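# Set the carton squarely on the raised block

## Task

Place the carton so it sits on top of the raised block with no part overhanging any edge; it must stay there by itself without the robot supporting it, and at the end the tool must have released it and withdrawn.

## Robot and tools

Robot: one six-joint arm (UR12e-like) carrying a vacuum tool with four suction cups on two air channels, a and b. Every pose refers to the cup point: the centre of the four cup rims when nothing touches them. The cups point along the cup point's +z axis. Along the cup point's own axes the cups sit at x = -35 and +35 mm; channel a's pair is at y = -70 mm and channel b's at y = +70 mm. The tool body reaches 148 mm to either side along that y axis.

Scene frame: origin on the table surface right under the arm base, +z up, +y to the left when facing along +x. Positions are metres, orientations are unit quaternions written w first. The reported cup point position can be slightly off, more so far from the base.

execute_actions takes {"actions": [...]} holding at most one item. An empty list only reports the state. An action item is {"rows": [...], "steps": n}: rows is a list of 1 to 15 rows, steps up to 15 (default 15), each step lasting 1/30 s; row k is used on step k and the final row is held for any remaining steps. A wait item is {"steps": n} with n up to 300, counted from the previous result, so your thinking time is included. Optional "pictures": false drops the camera images. A refused call does nothing.

A row is 9 numbers: x, y, z, qw, qx, qy, qz, suction_a, suction_b. The first seven are an absolute target pose for the cup point in the scene frame (metres, quaternion). Each must lie within 0.6 m of the last reported position along every axis of the cup point, or the call is refused. Each step the controller trims the target to at most 100 mm and 16 degrees from where the cup point currently is, so long moves take several actions; after an action the arm only finishes the last trimmed target. Motion trails commands by about 0.17 s. Repeat the desired quaternion in every row rather than copying a possibly drifted reported one. suction_a and suction_b range -1 to 1: 1 is full vacuum (about 75 kPa), fractions give partial vacuum, and 0.01 or lower switches the channel off. Settings persist until changed.

move takes target (one 9-number row as above, an absolute pose plus the two suction values, which are applied at once), speed in m/s (0.002 to 0.5, default 0.25; turning allowed up to twice that in rad/s) and optional stop_force in N (13 to 80). It drives the cup point straight toward the pose over 0.5 to 10 s, not avoiding obstacles, and may overshoot the speed, especially at long reach. With stop_force, the path halts when the wrist sensor feels that much extra push opposite the direction of travel for two steps; the arm steps back two steps and holds. Only use it after 0.2 s of scene time, at very low speed for touching down, and not on moves that rotate the tool. Omit it when lifting off something the tool rests on. The result line "move:" gives the ending: done, contact, off_target, moving, held or fault, plus limits (paced = pose clipped; held = clearance check blocked steps) and distance from target.

wait takes seconds (0 to 10) and lets the scene run with no new command. zoom_image takes camera (cam_head_left, cam_head_right, cam_high, cam_low, cam_wrist) and region [x0, y0, x1, y1] in image pixels, at most 504 by 504, origin top-left. read_manual returns only licence texts. finished_scene takes scene, the number of the scene you are in; it ends and grades it irreversibly, so call it only after releasing and retreating.

Results: the state line shows cup point position, quaternion and velocities; a Joint positions line lists joints base to tip; Wrist force and Wrist torque are in the cup point's axes (force points from the surface back into the arm), with noise up to about 3.4 N, an offset up to about 5.5 N, and saturation near 100 N. suction_measured_a/b show achieved vacuum; near 0 means no seal. part_present_a/b switch to 1 at 0.54 and back to 0 below 0.49. "pose unreachable" or HELD means the clearance check altered or blocked a command. "Hand target" is where the controller is currently heading. MOTOR HOT warns from 70 °C; at 85 °C the brakes lock until cooled.

Gripping: turn a channel on and press both of its 36 mm cups fully onto a flat, smooth face of the carton, away from edges, seams or holes. A channel with an uncovered cup steals all pump flow from the other. Held objects sit up to 12 mm nearer the tool as cups compress. To release, set the carton down resting on the block, switch both channels off, then lift at least 15 mm. If a cup seals on the table, switch that channel off.

Avoid: the arm is stiff, so commanding even slightly past a firm contact can trip a stop. Contact torque at a joint's load limit (shoulder 290, elbow 132, wrists 47.5 N m) or 150 N of outside force halts the arm for 10 s and discards the call. Fast touches hit harder. Do not drop, slam or knock anything off the table, and expect occasional nudges to loose objects; check the carton settled on the block before finishing. Cameras: five images per result, 672x504, calibrations given in OpenCV form.

Each tool is called after ">>>" as name(argument=value, ...) on one line, values as JSON.

## Session

>>> execute_actions(actions=[])

Scene clock: 0.00 s of 5300.00 s.
end_effector_position=(+0.6297, +0.0175, +0.5358) suction_measured_a=0.00 part_present_a=0 suction_measured_b=0.00 part_present_b=0 end_effector_quat_wxyz=(+0.001, +0.697, +0.717, -0.000) end_effector_velocity=(-0.000, +0.000, -0.001) end_effector_angular_velocity=(+0.001, +0.001, -0.000)
Joint positions: [-0.281 -1.702  1.855 -1.726 -1.571 -1.853]
Joint velocities: [0.    0.    0.001 0.    0.001 0.   ]
Wrist force (N, on the end effector, along its own x y z axes, offset not removed): no reading
Wrist torque (N m, same axes, about the end effector's origin, offset not removed): no reading
Hand target: +0.630, +0.017, +0.536; +0.001, +0.697, +0.717, -0.000

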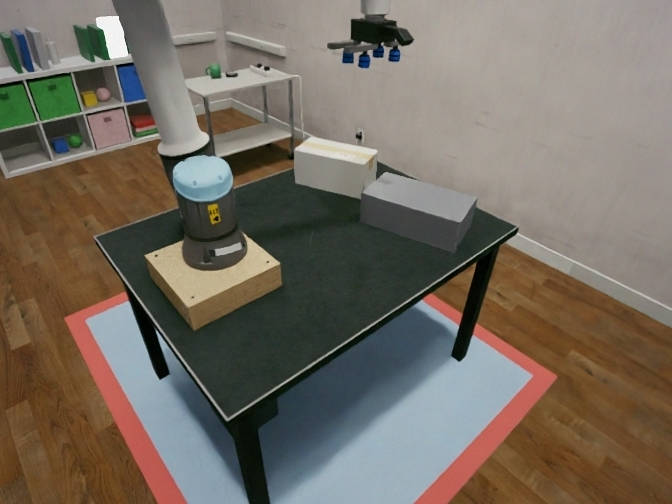

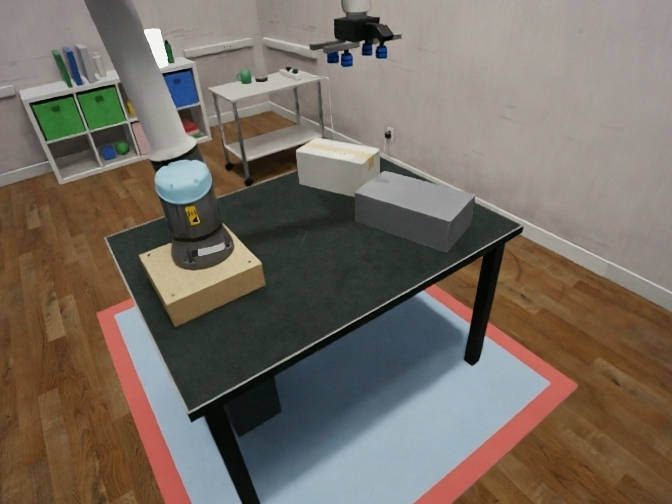

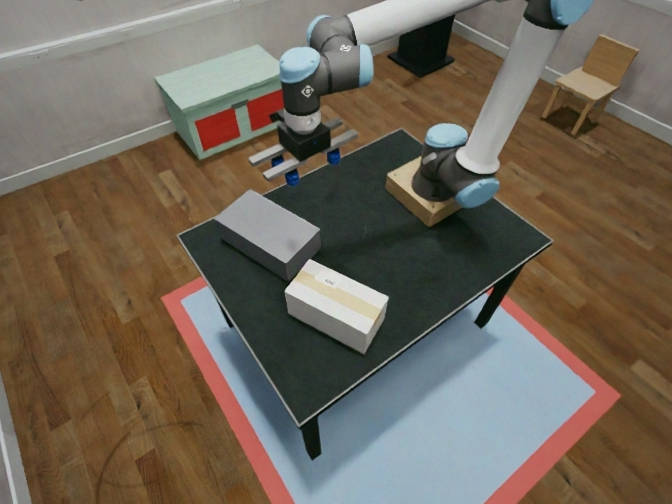

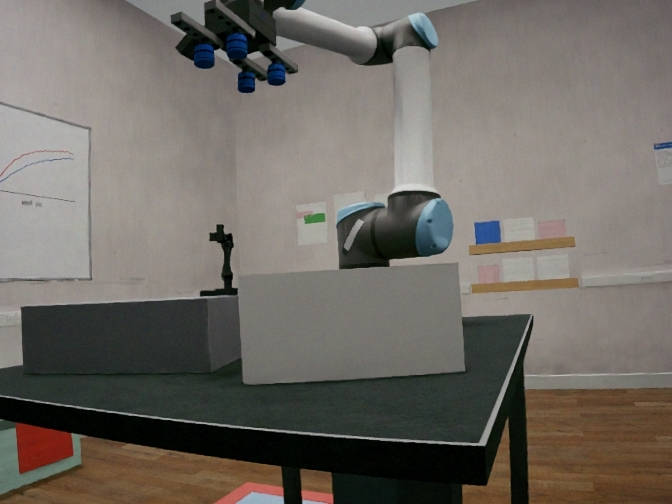

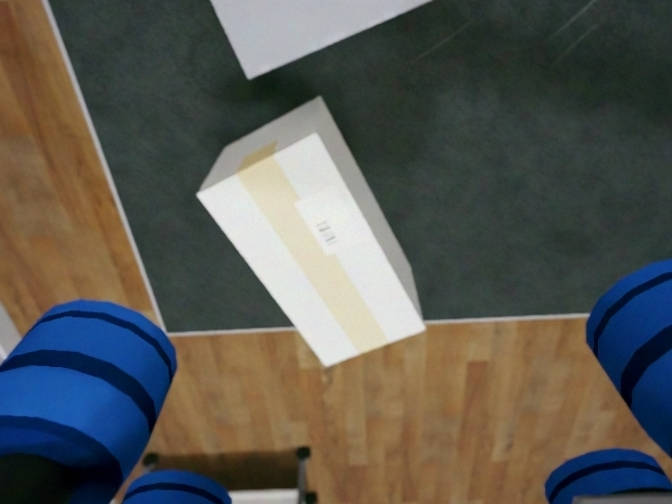

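>>> zoom_image(camera="cam_high", region=[160, 170, 420, 365])

>>> zoom_image(camera="cam_low", region=[0, 230, 500, 410])

>>> zoom_image(camera="cam_head_left", region=[270, 120, 500, 270])

Region (160, 170, 420, 365) of cam_high's 672x504 image, scaled by 1.938, with more detail than that image has; it fills the top 378 rows of this view, and the rest is white.

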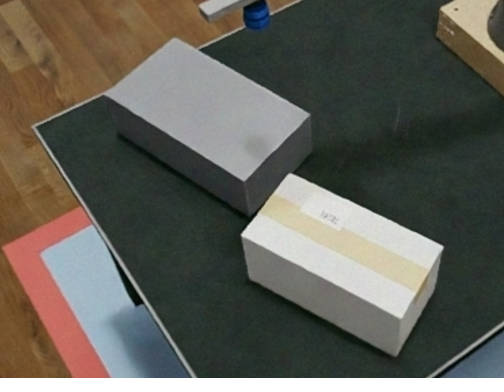

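Region (0, 230, 500, 410) of cam_low's 672x504 image, scaled by 1.008, with more detail than that image has; it fills the top 181 rows of this view, and the rest is white.

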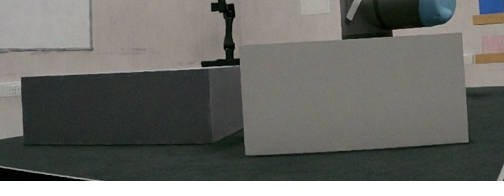

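Region (270, 120, 500, 270) of cam_head_left's 672x504 image, scaled by 2.191, with more detail than that image has; it fills the top 329 rows of this view, and the rest is white.

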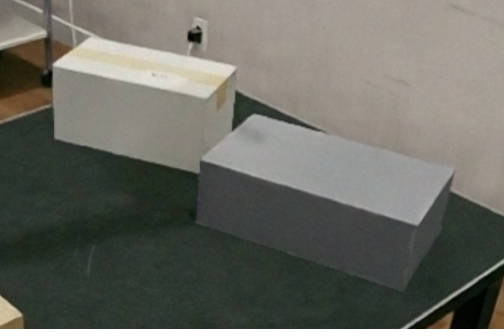

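>>> move(target=[0.66, 0.24, 0.32, 0, 0.980, 0.199, 0, 0, 0], speed=0.3)

Scene clock: 72.93 s of 5300.00 s.
end_effector_position=(+0.6602, +0.2400, +0.3201) suction_measured_a=0.00 part_present_a=0 suction_measured_b=0.00 part_present_b=0 end_effector_quat_wxyz=(-0.000, +0.980, +0.200, +0.000) end_effector_velocity=(+0.001, +0.001, -0.002) end_effector_angular_velocity=(-0.001, -0.000, -0.010)
Joint positions: [ 0.07  -1.447  2.006 -2.131 -1.57  -0.304]
Joint velocities: [ 0.002  0.003 -0.    -0.003 -0.001  0.013]
Wrist force (N, on the end effector, along its own x y z axes, offset not removed): [0.9 4.6 -1.7]
Wrist torque (N m, same axes, about the end effector's origin, offset not removed): [0.77 0.00 0.21]
Hand target: +0.660, +0.240, +0.320; -0.000, +0.980, +0.199, +0.000
Off the commanded pose: 0.000 m, 0 deg.
After step 90, 67.33 s passed at rest.
move: done
camera_calibration (this result's frames):
cam_wrist: T_world_to_cam=[[-0.289419, 0.956668, 0.0319687, -0.0408813], [0.794455, 0.221447, 0.565511, -0.714075], [0.533927, 0.189067, -0.824121, 0.0000974114], [0, 0, 0, 1]] pos_world=[0.555417, 0.197222, 0.405205]

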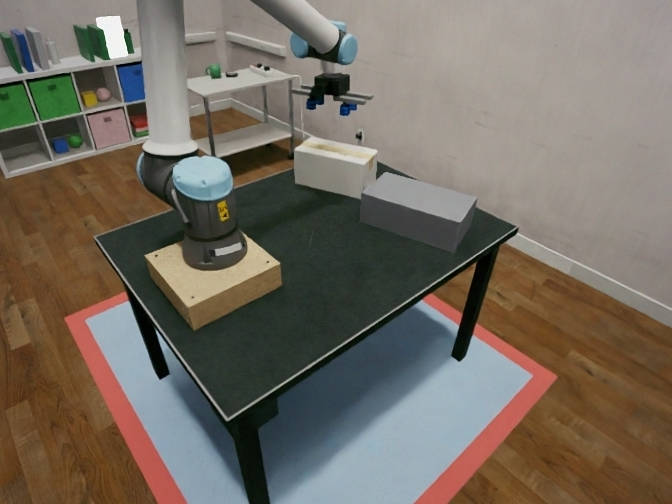

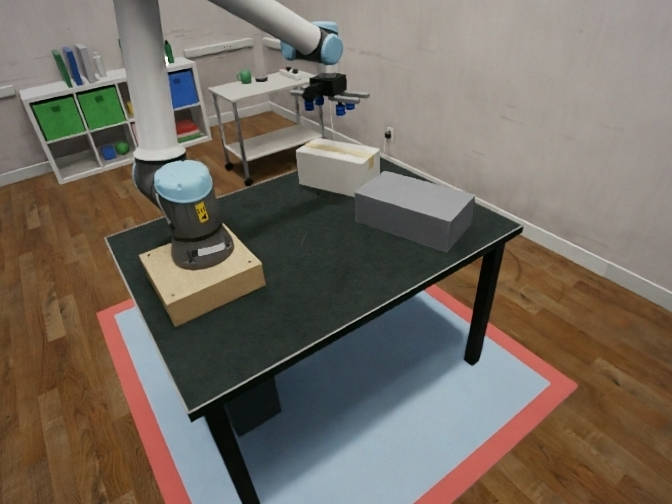

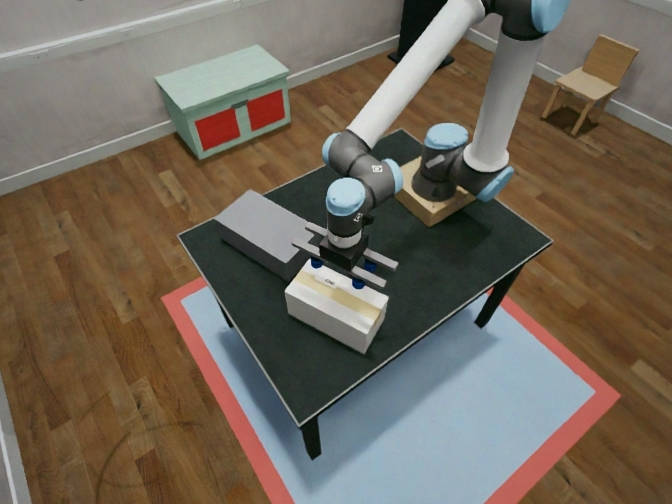

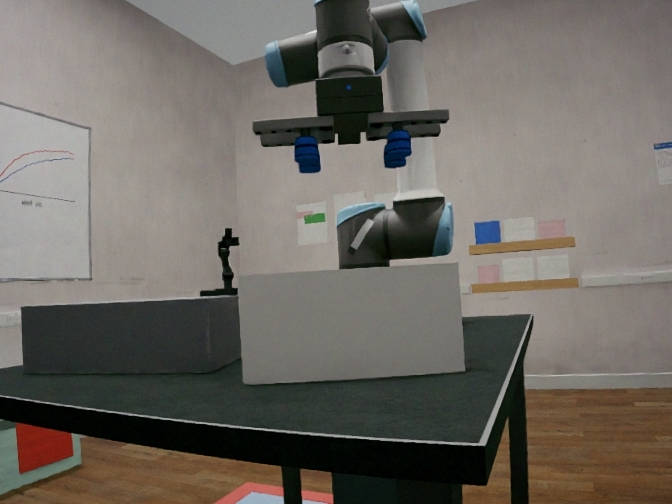

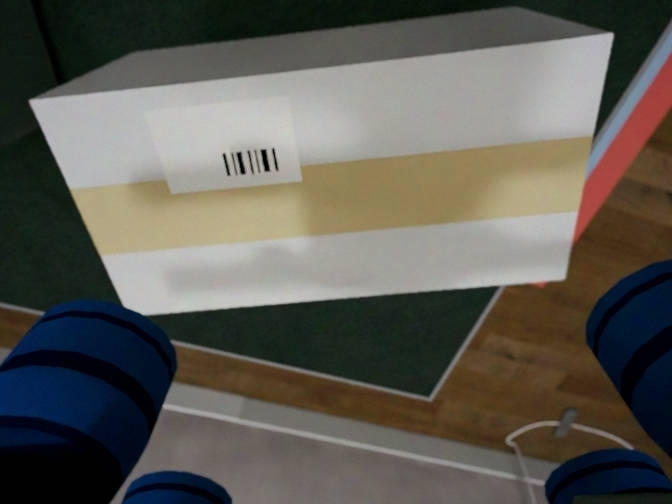

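>>> move(target=[0.679, 0.24, 0.175, 0, 0.980, 0.199, 0, 0, 0], speed=0.15)

>>> move(target=[0.679, 0.24, 0.135, 0, 0.980, 0.199, 0, 1, 1], speed=0.008, stop_force=15)

Scene clock: 88.43 s of 5300.00 s.
end_effector_position=(+0.6791, +0.2400, +0.1751) suction_measured_a=0.00 part_present_a=0 suction_measured_b=0.00 part_present_b=0 end_effector_quat_wxyz=(+0.000, +0.980, +0.199, -0.000) end_effector_velocity=(+0.001, -0.001, -0.002) end_effector_angular_velocity=(-0.001, -0.001, -0.002)
Joint positions: [ 0.067 -1.251  2.08  -2.401 -1.57  -0.305]
Joint velocities: [-0.001  0.003 -0.    -0.004 -0.001  0.001]
Wrist force (N, on the end effector, along its own x y z axes, offset not removed): [-0.2 1.9 -4.3]
Wrist torque (N m, same axes, about the end effector's origin, offset not removed): [0.43 0.22 0.14]
Hand target: +0.679, +0.240, +0.175; +0.000, +0.980, +0.199, -0.000
Off the commanded pose: 0.000 m, 0 deg.
After step 90, 10.93 s passed at rest.
move: done
camera_calibration (this result's frames):
cam_wrist: T_world_to_cam=[[-0.288212, 0.957057, 0.0312312, -0.0315471], [0.79478, 0.220897, 0.565269, -0.647148], [0.534096, 0.187739, -0.824315, -0.129152], [0, 0, 0, 1]] pos_world=[0.574228, 0.197392, 0.260337]

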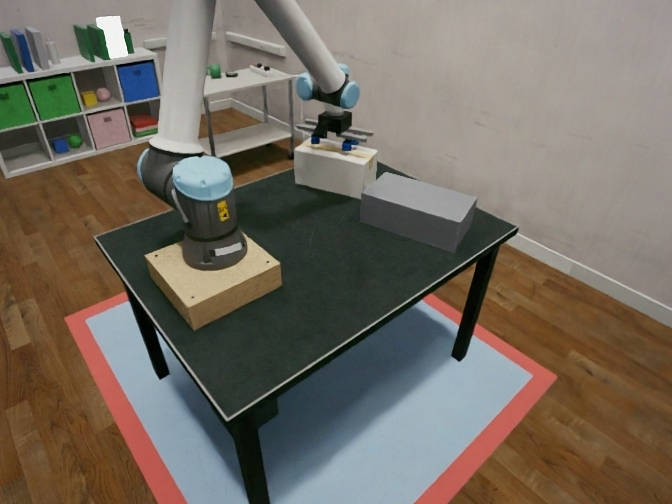

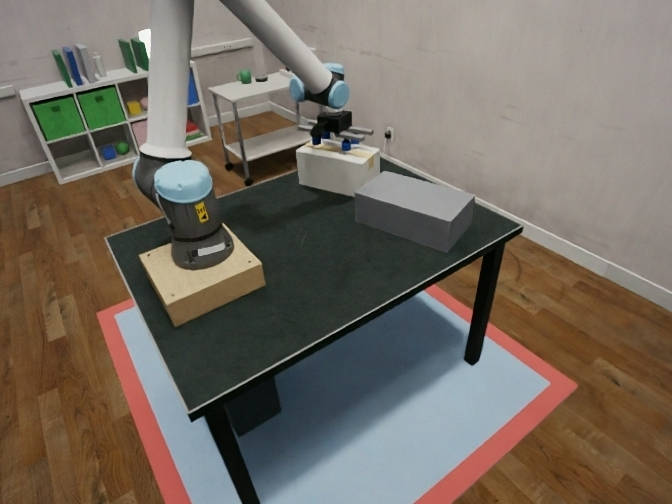

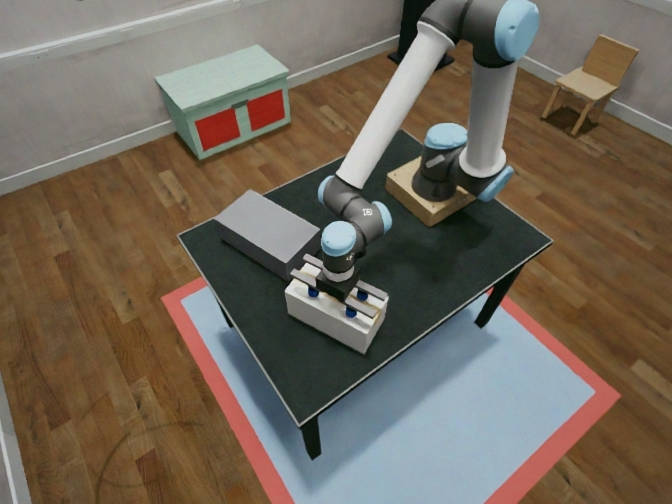

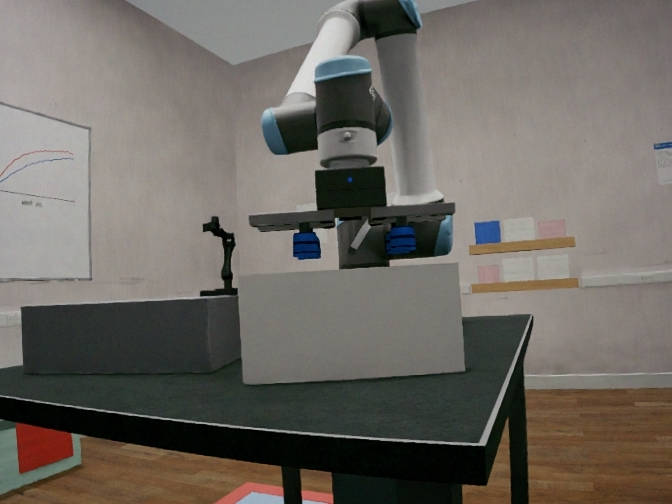

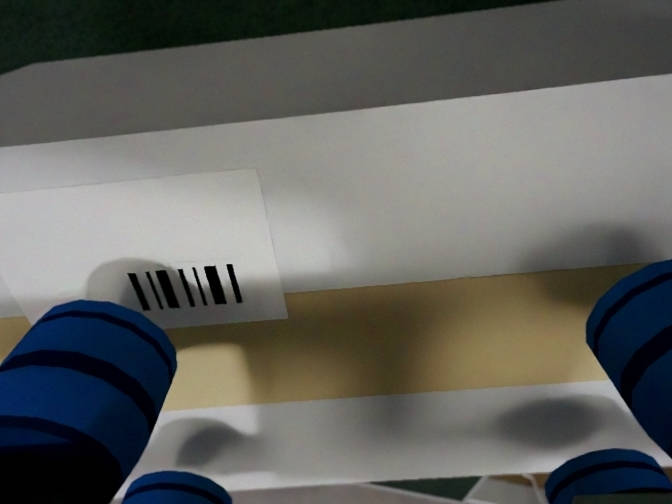

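Scene clock: 93.27 s of 5300.00 s.
end_effector_position=(+0.6793, +0.2400, +0.1397) suction_measured_a=0.78 part_present_a=1 suction_measured_b=0.78 part_present_b=1 end_effector_quat_wxyz=(+0.000, +0.980, +0.199, +0.000) end_effector_velocity=(-0.002, -0.000, -0.000) end_effector_angular_velocity=(-0.001, +0.005, -0.000)
Joint positions: [ 0.067 -1.2    2.097 -2.469 -1.57  -0.305]
Joint velocities: [-0.    -0.002  0.001  0.006 -0.     0.   ]
Wrist force (N, on the end effector, along its own x y z axes, offset not removed): [4.3 7.8 -22.0]
Wrist torque (N m, same axes, about the end effector's origin, offset not removed): [-1.54 1.76 0.34]
Hand target: +0.679, +0.240, +0.140; +0.000, +0.980, +0.199, +0.000
Off the commanded pose: 0.005 m, 0 deg.
move: contact
camera_calibration (this result's frames):
cam_wrist: T_world_to_cam=[[-0.288226, 0.957058, 0.0310641, -0.0303837], [0.794323, 0.220848, 0.565931, -0.627077], [0.534768, 0.187791, -0.823867, -0.158997], [0, 0, 0, 1]] pos_world=[0.57437, 0.197426, 0.224833]

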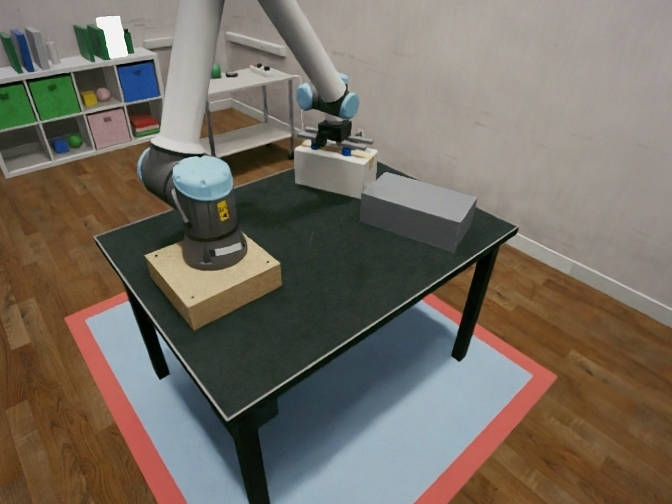

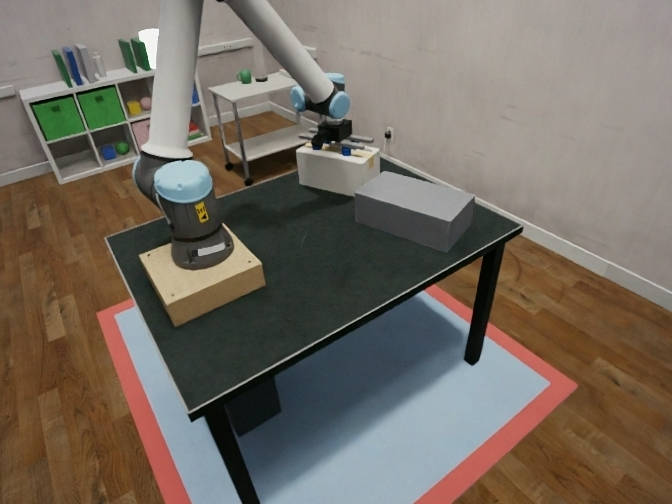

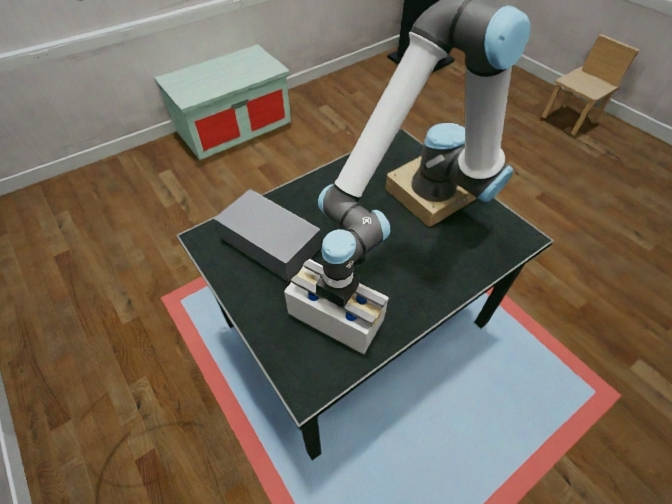

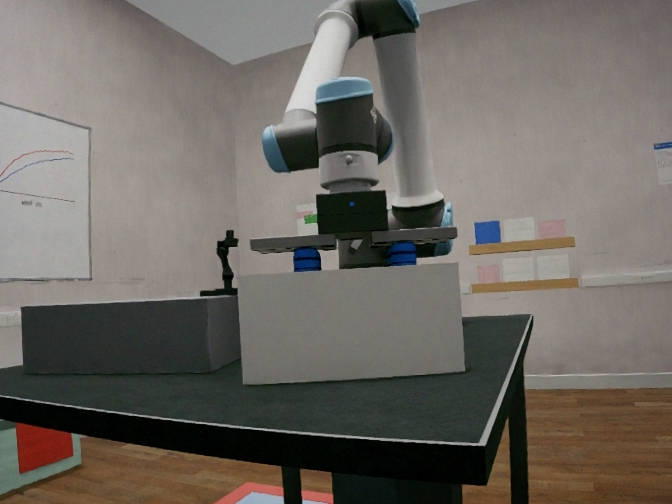

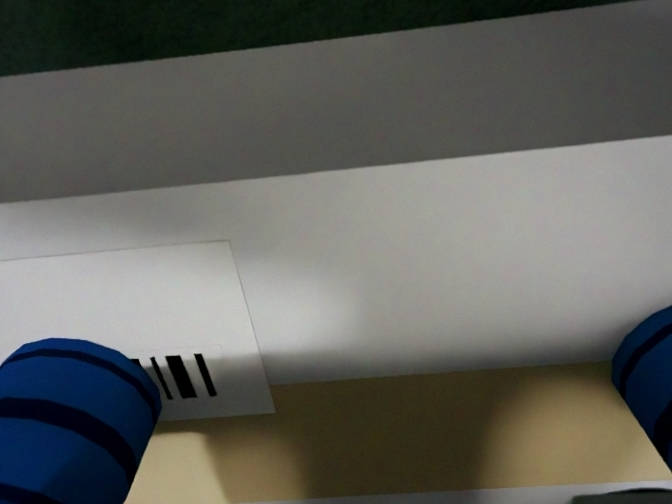

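>>> move(target=[0.679, 0.24, 0.30, 0, 0.980, 0.199, 0, 1, 1], speed=0.1)

Scene clock: 102.27 s of 5300.00 s.
end_effector_position=(+0.6788, +0.2400, +0.2998) suction_measured_a=0.78 part_present_a=1 suction_measured_b=0.78 part_present_b=1 end_effector_quat_wxyz=(-0.000, +0.980, +0.199, +0.000) end_effector_velocity=(+0.001, -0.001, +0.003) end_effector_angular_velocity=(-0.000, -0.001, -0.002)
Joint positions: [ 0.067 -1.4    1.992 -2.164 -1.57  -0.305]
Joint velocities: [-0.001 -0.003 -0.003  0.005 -0.     0.001]
Wrist force (N, on the end effector, along its own x y z axes, offset not removed): [0.9 3.6 15.7]
Wrist torque (N m, same axes, about the end effector's origin, offset not removed): [0.24 0.22 0.01]
Hand target: +0.679, +0.240, +0.300; -0.000, +0.980, +0.199, +0.000
Off the commanded pose: 0.000 m, 0 deg.
move: done
camera_calibration (this result's frames):
cam_wrist: T_world_to_cam=[[-0.288218, 0.957055, 0.0312479, -0.0355226], [0.794778, 0.220892, 0.565273, -0.717422], [0.534095, 0.187757, -0.824312, -0.0262574], [0, 0, 0, 1]] pos_world=[0.573977, 0.1974, 0.385005]

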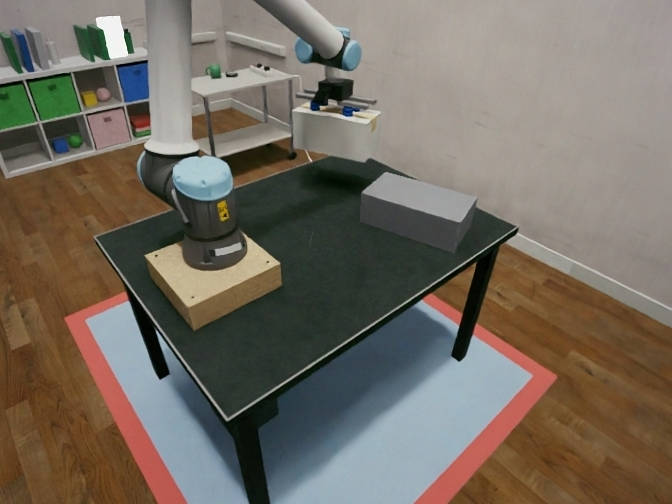

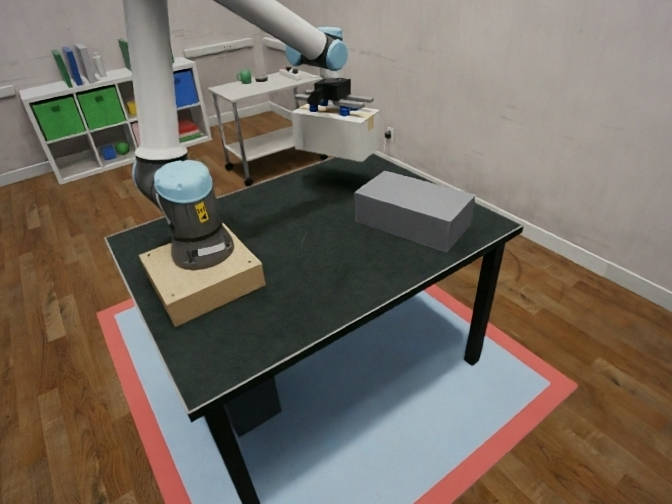

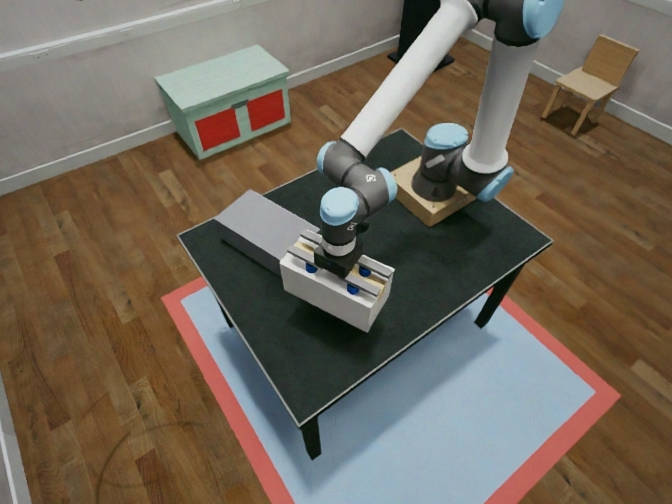

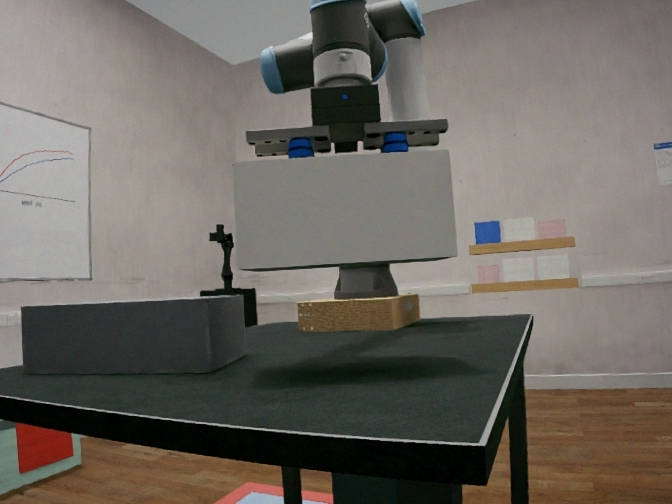

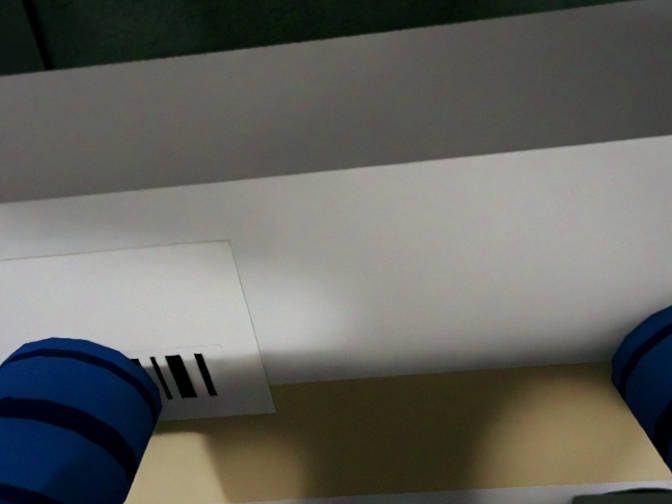

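>>> move(target=[0.684, -0.194, 0.30, 0, 0.9897, 0.1435, 0, 1, 1], speed=0.2)

Scene clock: 113.70 s of 5300.00 s.
end_effector_position=(+0.6837, -0.1942, +0.3000) suction_measured_a=0.78 part_present_a=1 suction_measured_b=0.78 part_present_b=1 end_effector_quat_wxyz=(+0.001, +0.990, +0.144, -0.000) end_effector_velocity=(-0.000, -0.002, -0.000) end_effector_angular_velocity=(+0.000, +0.001, +0.001)
Joint positions: [-0.552 -1.414  2.009 -2.166 -1.571 -0.812]
Joint velocities: [-0.002  0.001 -0.001  0.    -0.    -0.003]
Wrist force (N, on the end effector, along its own x y z axes, offset not removed): [1.5 3.9 17.9]
Wrist torque (N m, same axes, about the end effector's origin, offset not removed): [0.27 0.18 0.04]
Hand target: +0.684, -0.194, +0.300; +0.001, +0.990, +0.143, -0.000
Off the commanded pose: 0.000 m, 0 deg.
move: done
camera_calibration (this result's frames):
cam_wrist: T_world_to_cam=[[-0.178813, 0.983419, 0.0302314, 0.312025], [0.814868, 0.130806, 0.564694, -0.656564], [0.551376, 0.125609, -0.824746, 0.0290514], [0, 0, 0, 1]] pos_world=[0.574789, -0.224617, 0.385285]

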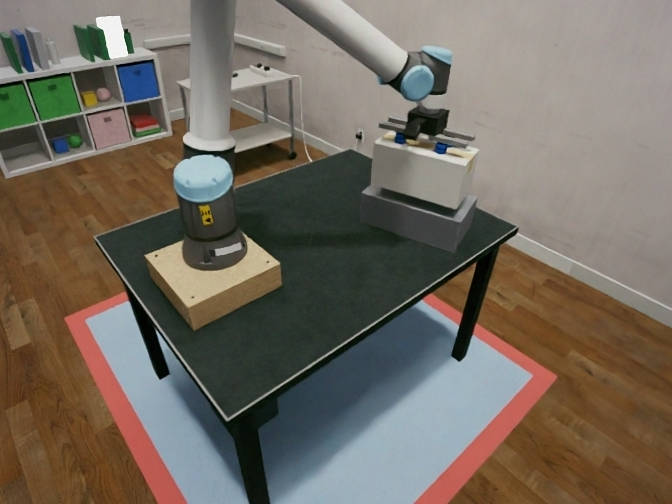

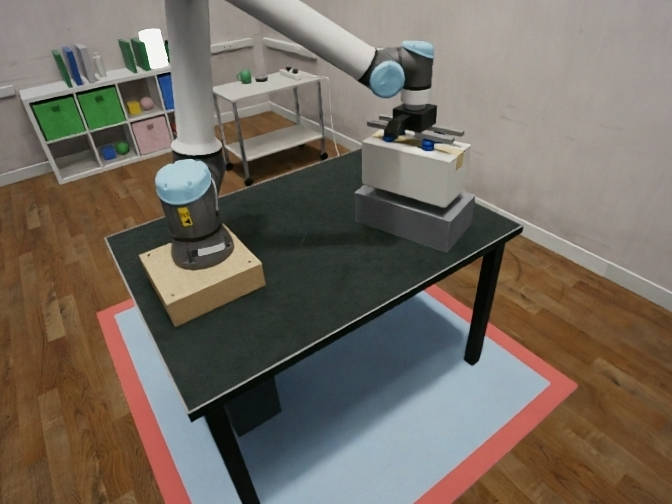

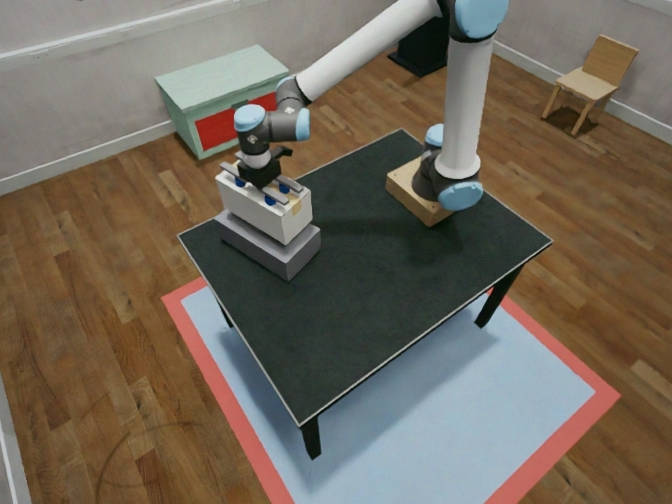

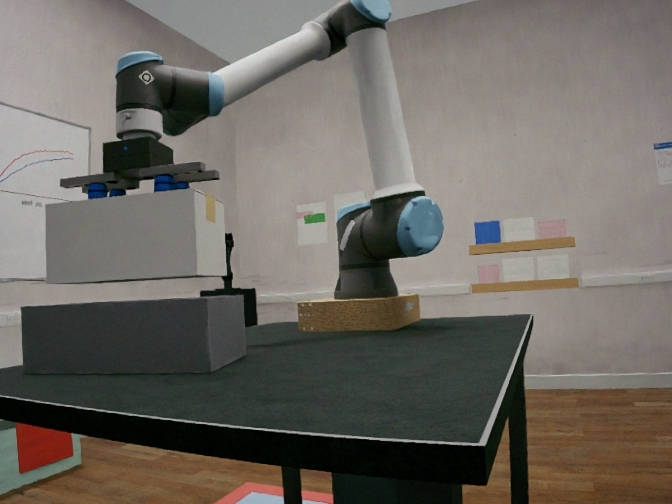

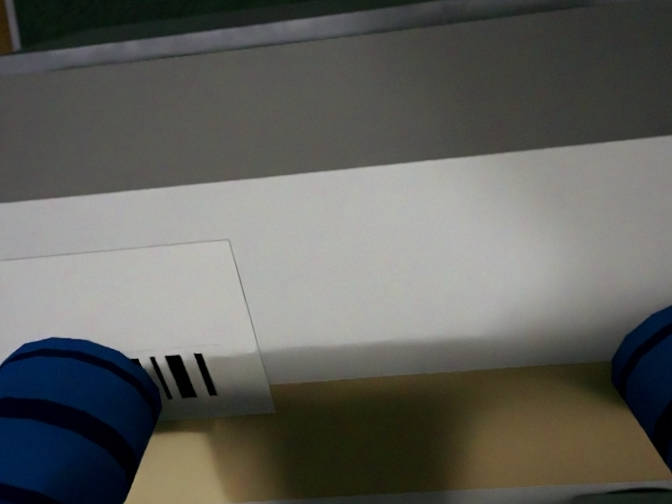

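Lower closer to the block, then check alignment.

>>> move(target=[0.684, -0.194, 0.265, 0, 0.9897, 0.1435, 0, 1, 1], speed=0.04)

>>> zoom_image(camera="cam_high", region=[190, 140, 350, 290])

>>> zoom_image(camera="cam_low", region=[0, 200, 280, 390])

>>> zoom_image(camera="cam_head_left", region=[340, 120, 500, 260])

Scene clock: 118.80 s of 5300.00 s.
end_effector_position=(+0.6840, -0.1940, +0.2653) suction_measured_a=0.78 part_present_a=1 suction_measured_b=0.78 part_present_b=1 end_effector_quat_wxyz=(+0.000, +0.990, +0.143, -0.000) end_effector_velocity=(+0.000, -0.001, -0.002) end_effector_angular_velocity=(-0.000, -0.001, -0.000)
Joint positions: [-0.552 -1.377  2.038 -2.233 -1.57  -0.812]
Joint velocities: [-0.001  0.003  0.002 -0.005  0.    -0.001]
Wrist force (N, on the end effector, along its own x y z axes, offset not removed): [3.0 3.9 16.5]
Wrist torque (N m, same axes, about the end effector's origin, offset not removed): [0.51 -0.08 0.07]
Hand target: +0.684, -0.194, +0.265; -0.000, +0.990, +0.143, -0.000
Off the commanded pose: 0.000 m, 0 deg.
move: done
camera_calibration (this result's frames):
cam_wrist: T_world_to_cam=[[-0.17876, 0.983397, 0.0312261, 0.312671], [0.814582, 0.130124, 0.565265, -0.637312], [0.551817, 0.126483, -0.824318, -0.0000010362], [0, 0, 0, 1]] pos_world=[0.575036, -0.224549, 0.350486]

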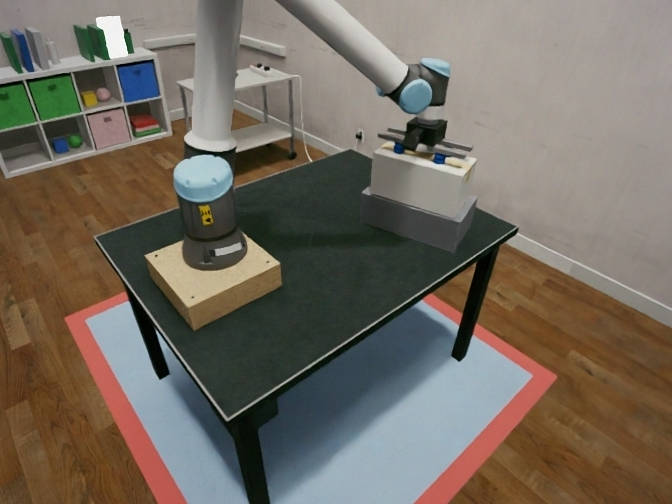

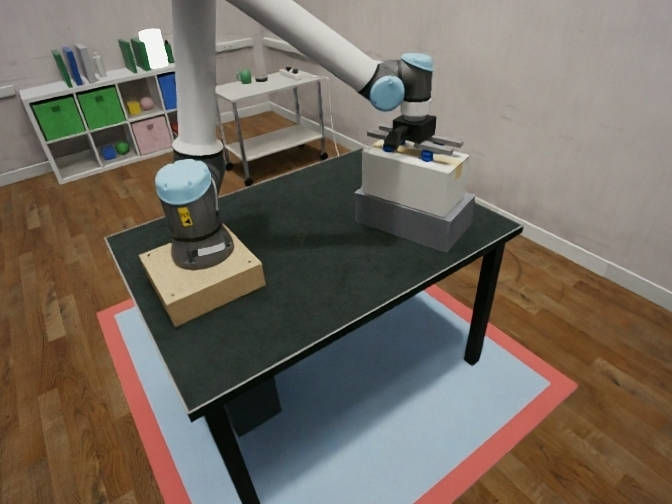

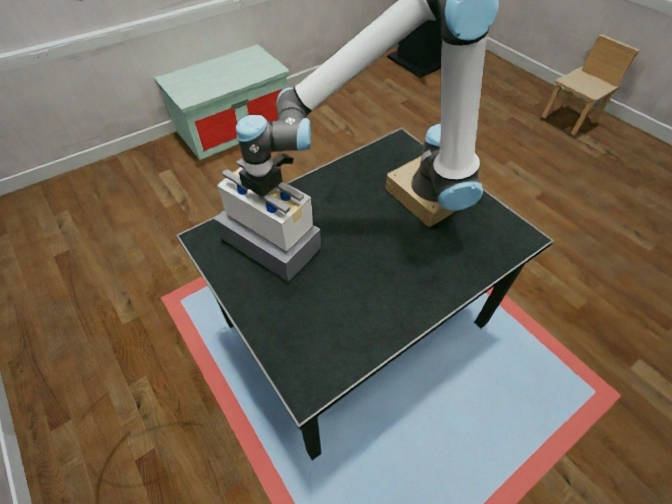

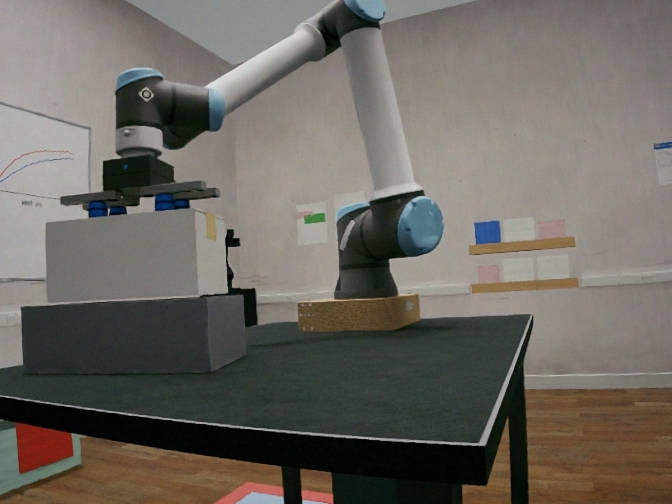

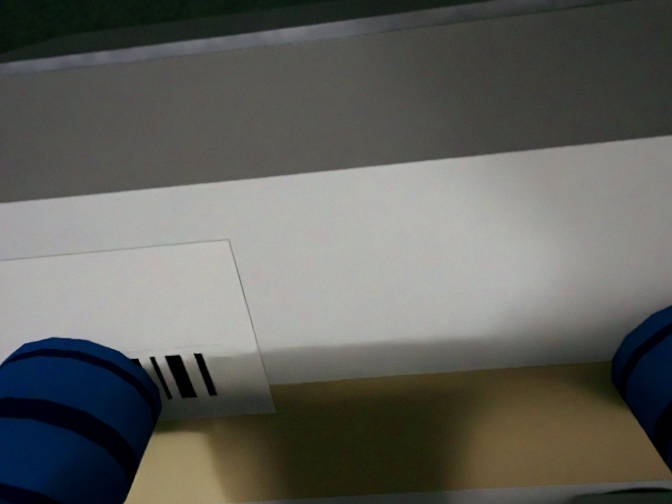

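Region (190, 140, 350, 290) of cam_high's 672x504 image, scaled by 3.150, with more detail than that image has; it fills the top 472 rows of this view, and the rest is white.

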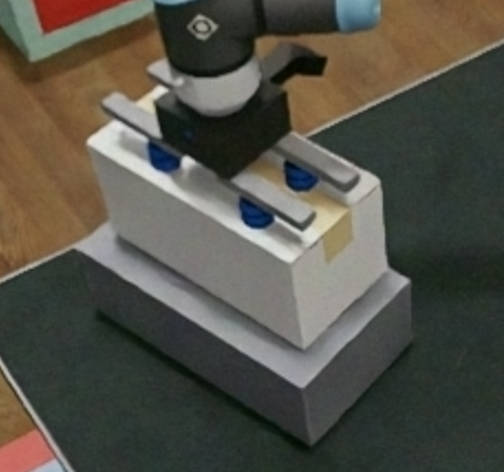

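Region (0, 200, 280, 390) of cam_low's 672x504 image, scaled by 1.800, with more detail than that image has; it fills the top 342 rows of this view, and the rest is white.

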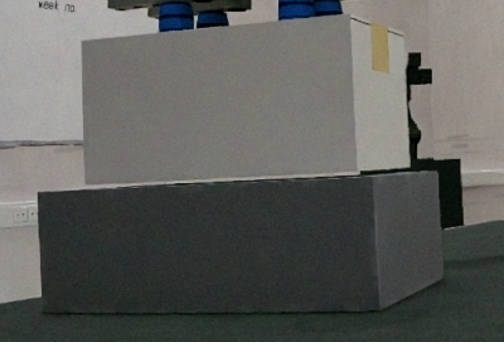

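Region (340, 120, 500, 260) of cam_head_left's 672x504 image, scaled by 3.150, with more detail than that image has; it fills the top 441 rows of this view, and the rest is white.

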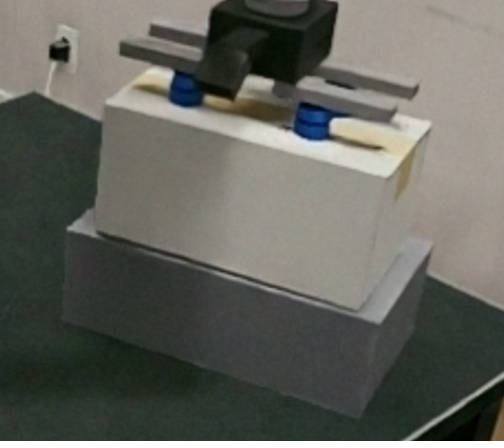

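>>> zoom_image(camera="cam_wrist", region=[0, 0, 504, 110])

>>> zoom_image(camera="cam_wrist", region=[300, 0, 672, 110])

Region (0, 0, 504, 110) of cam_wrist's 672x504 image, scaled by 1.000; it fills the top 110 rows of this view, and the rest is white.

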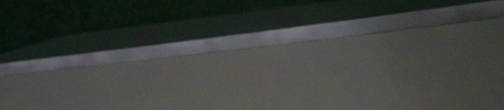

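Region (300, 0, 672, 110) of cam_wrist's 672x504 image, scaled by 1.355, with more detail than that image has; it fills the top 149 rows of this view, and the rest is white.

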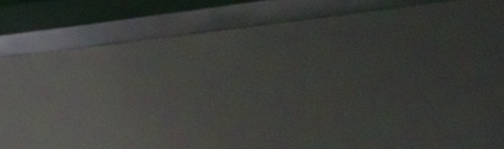

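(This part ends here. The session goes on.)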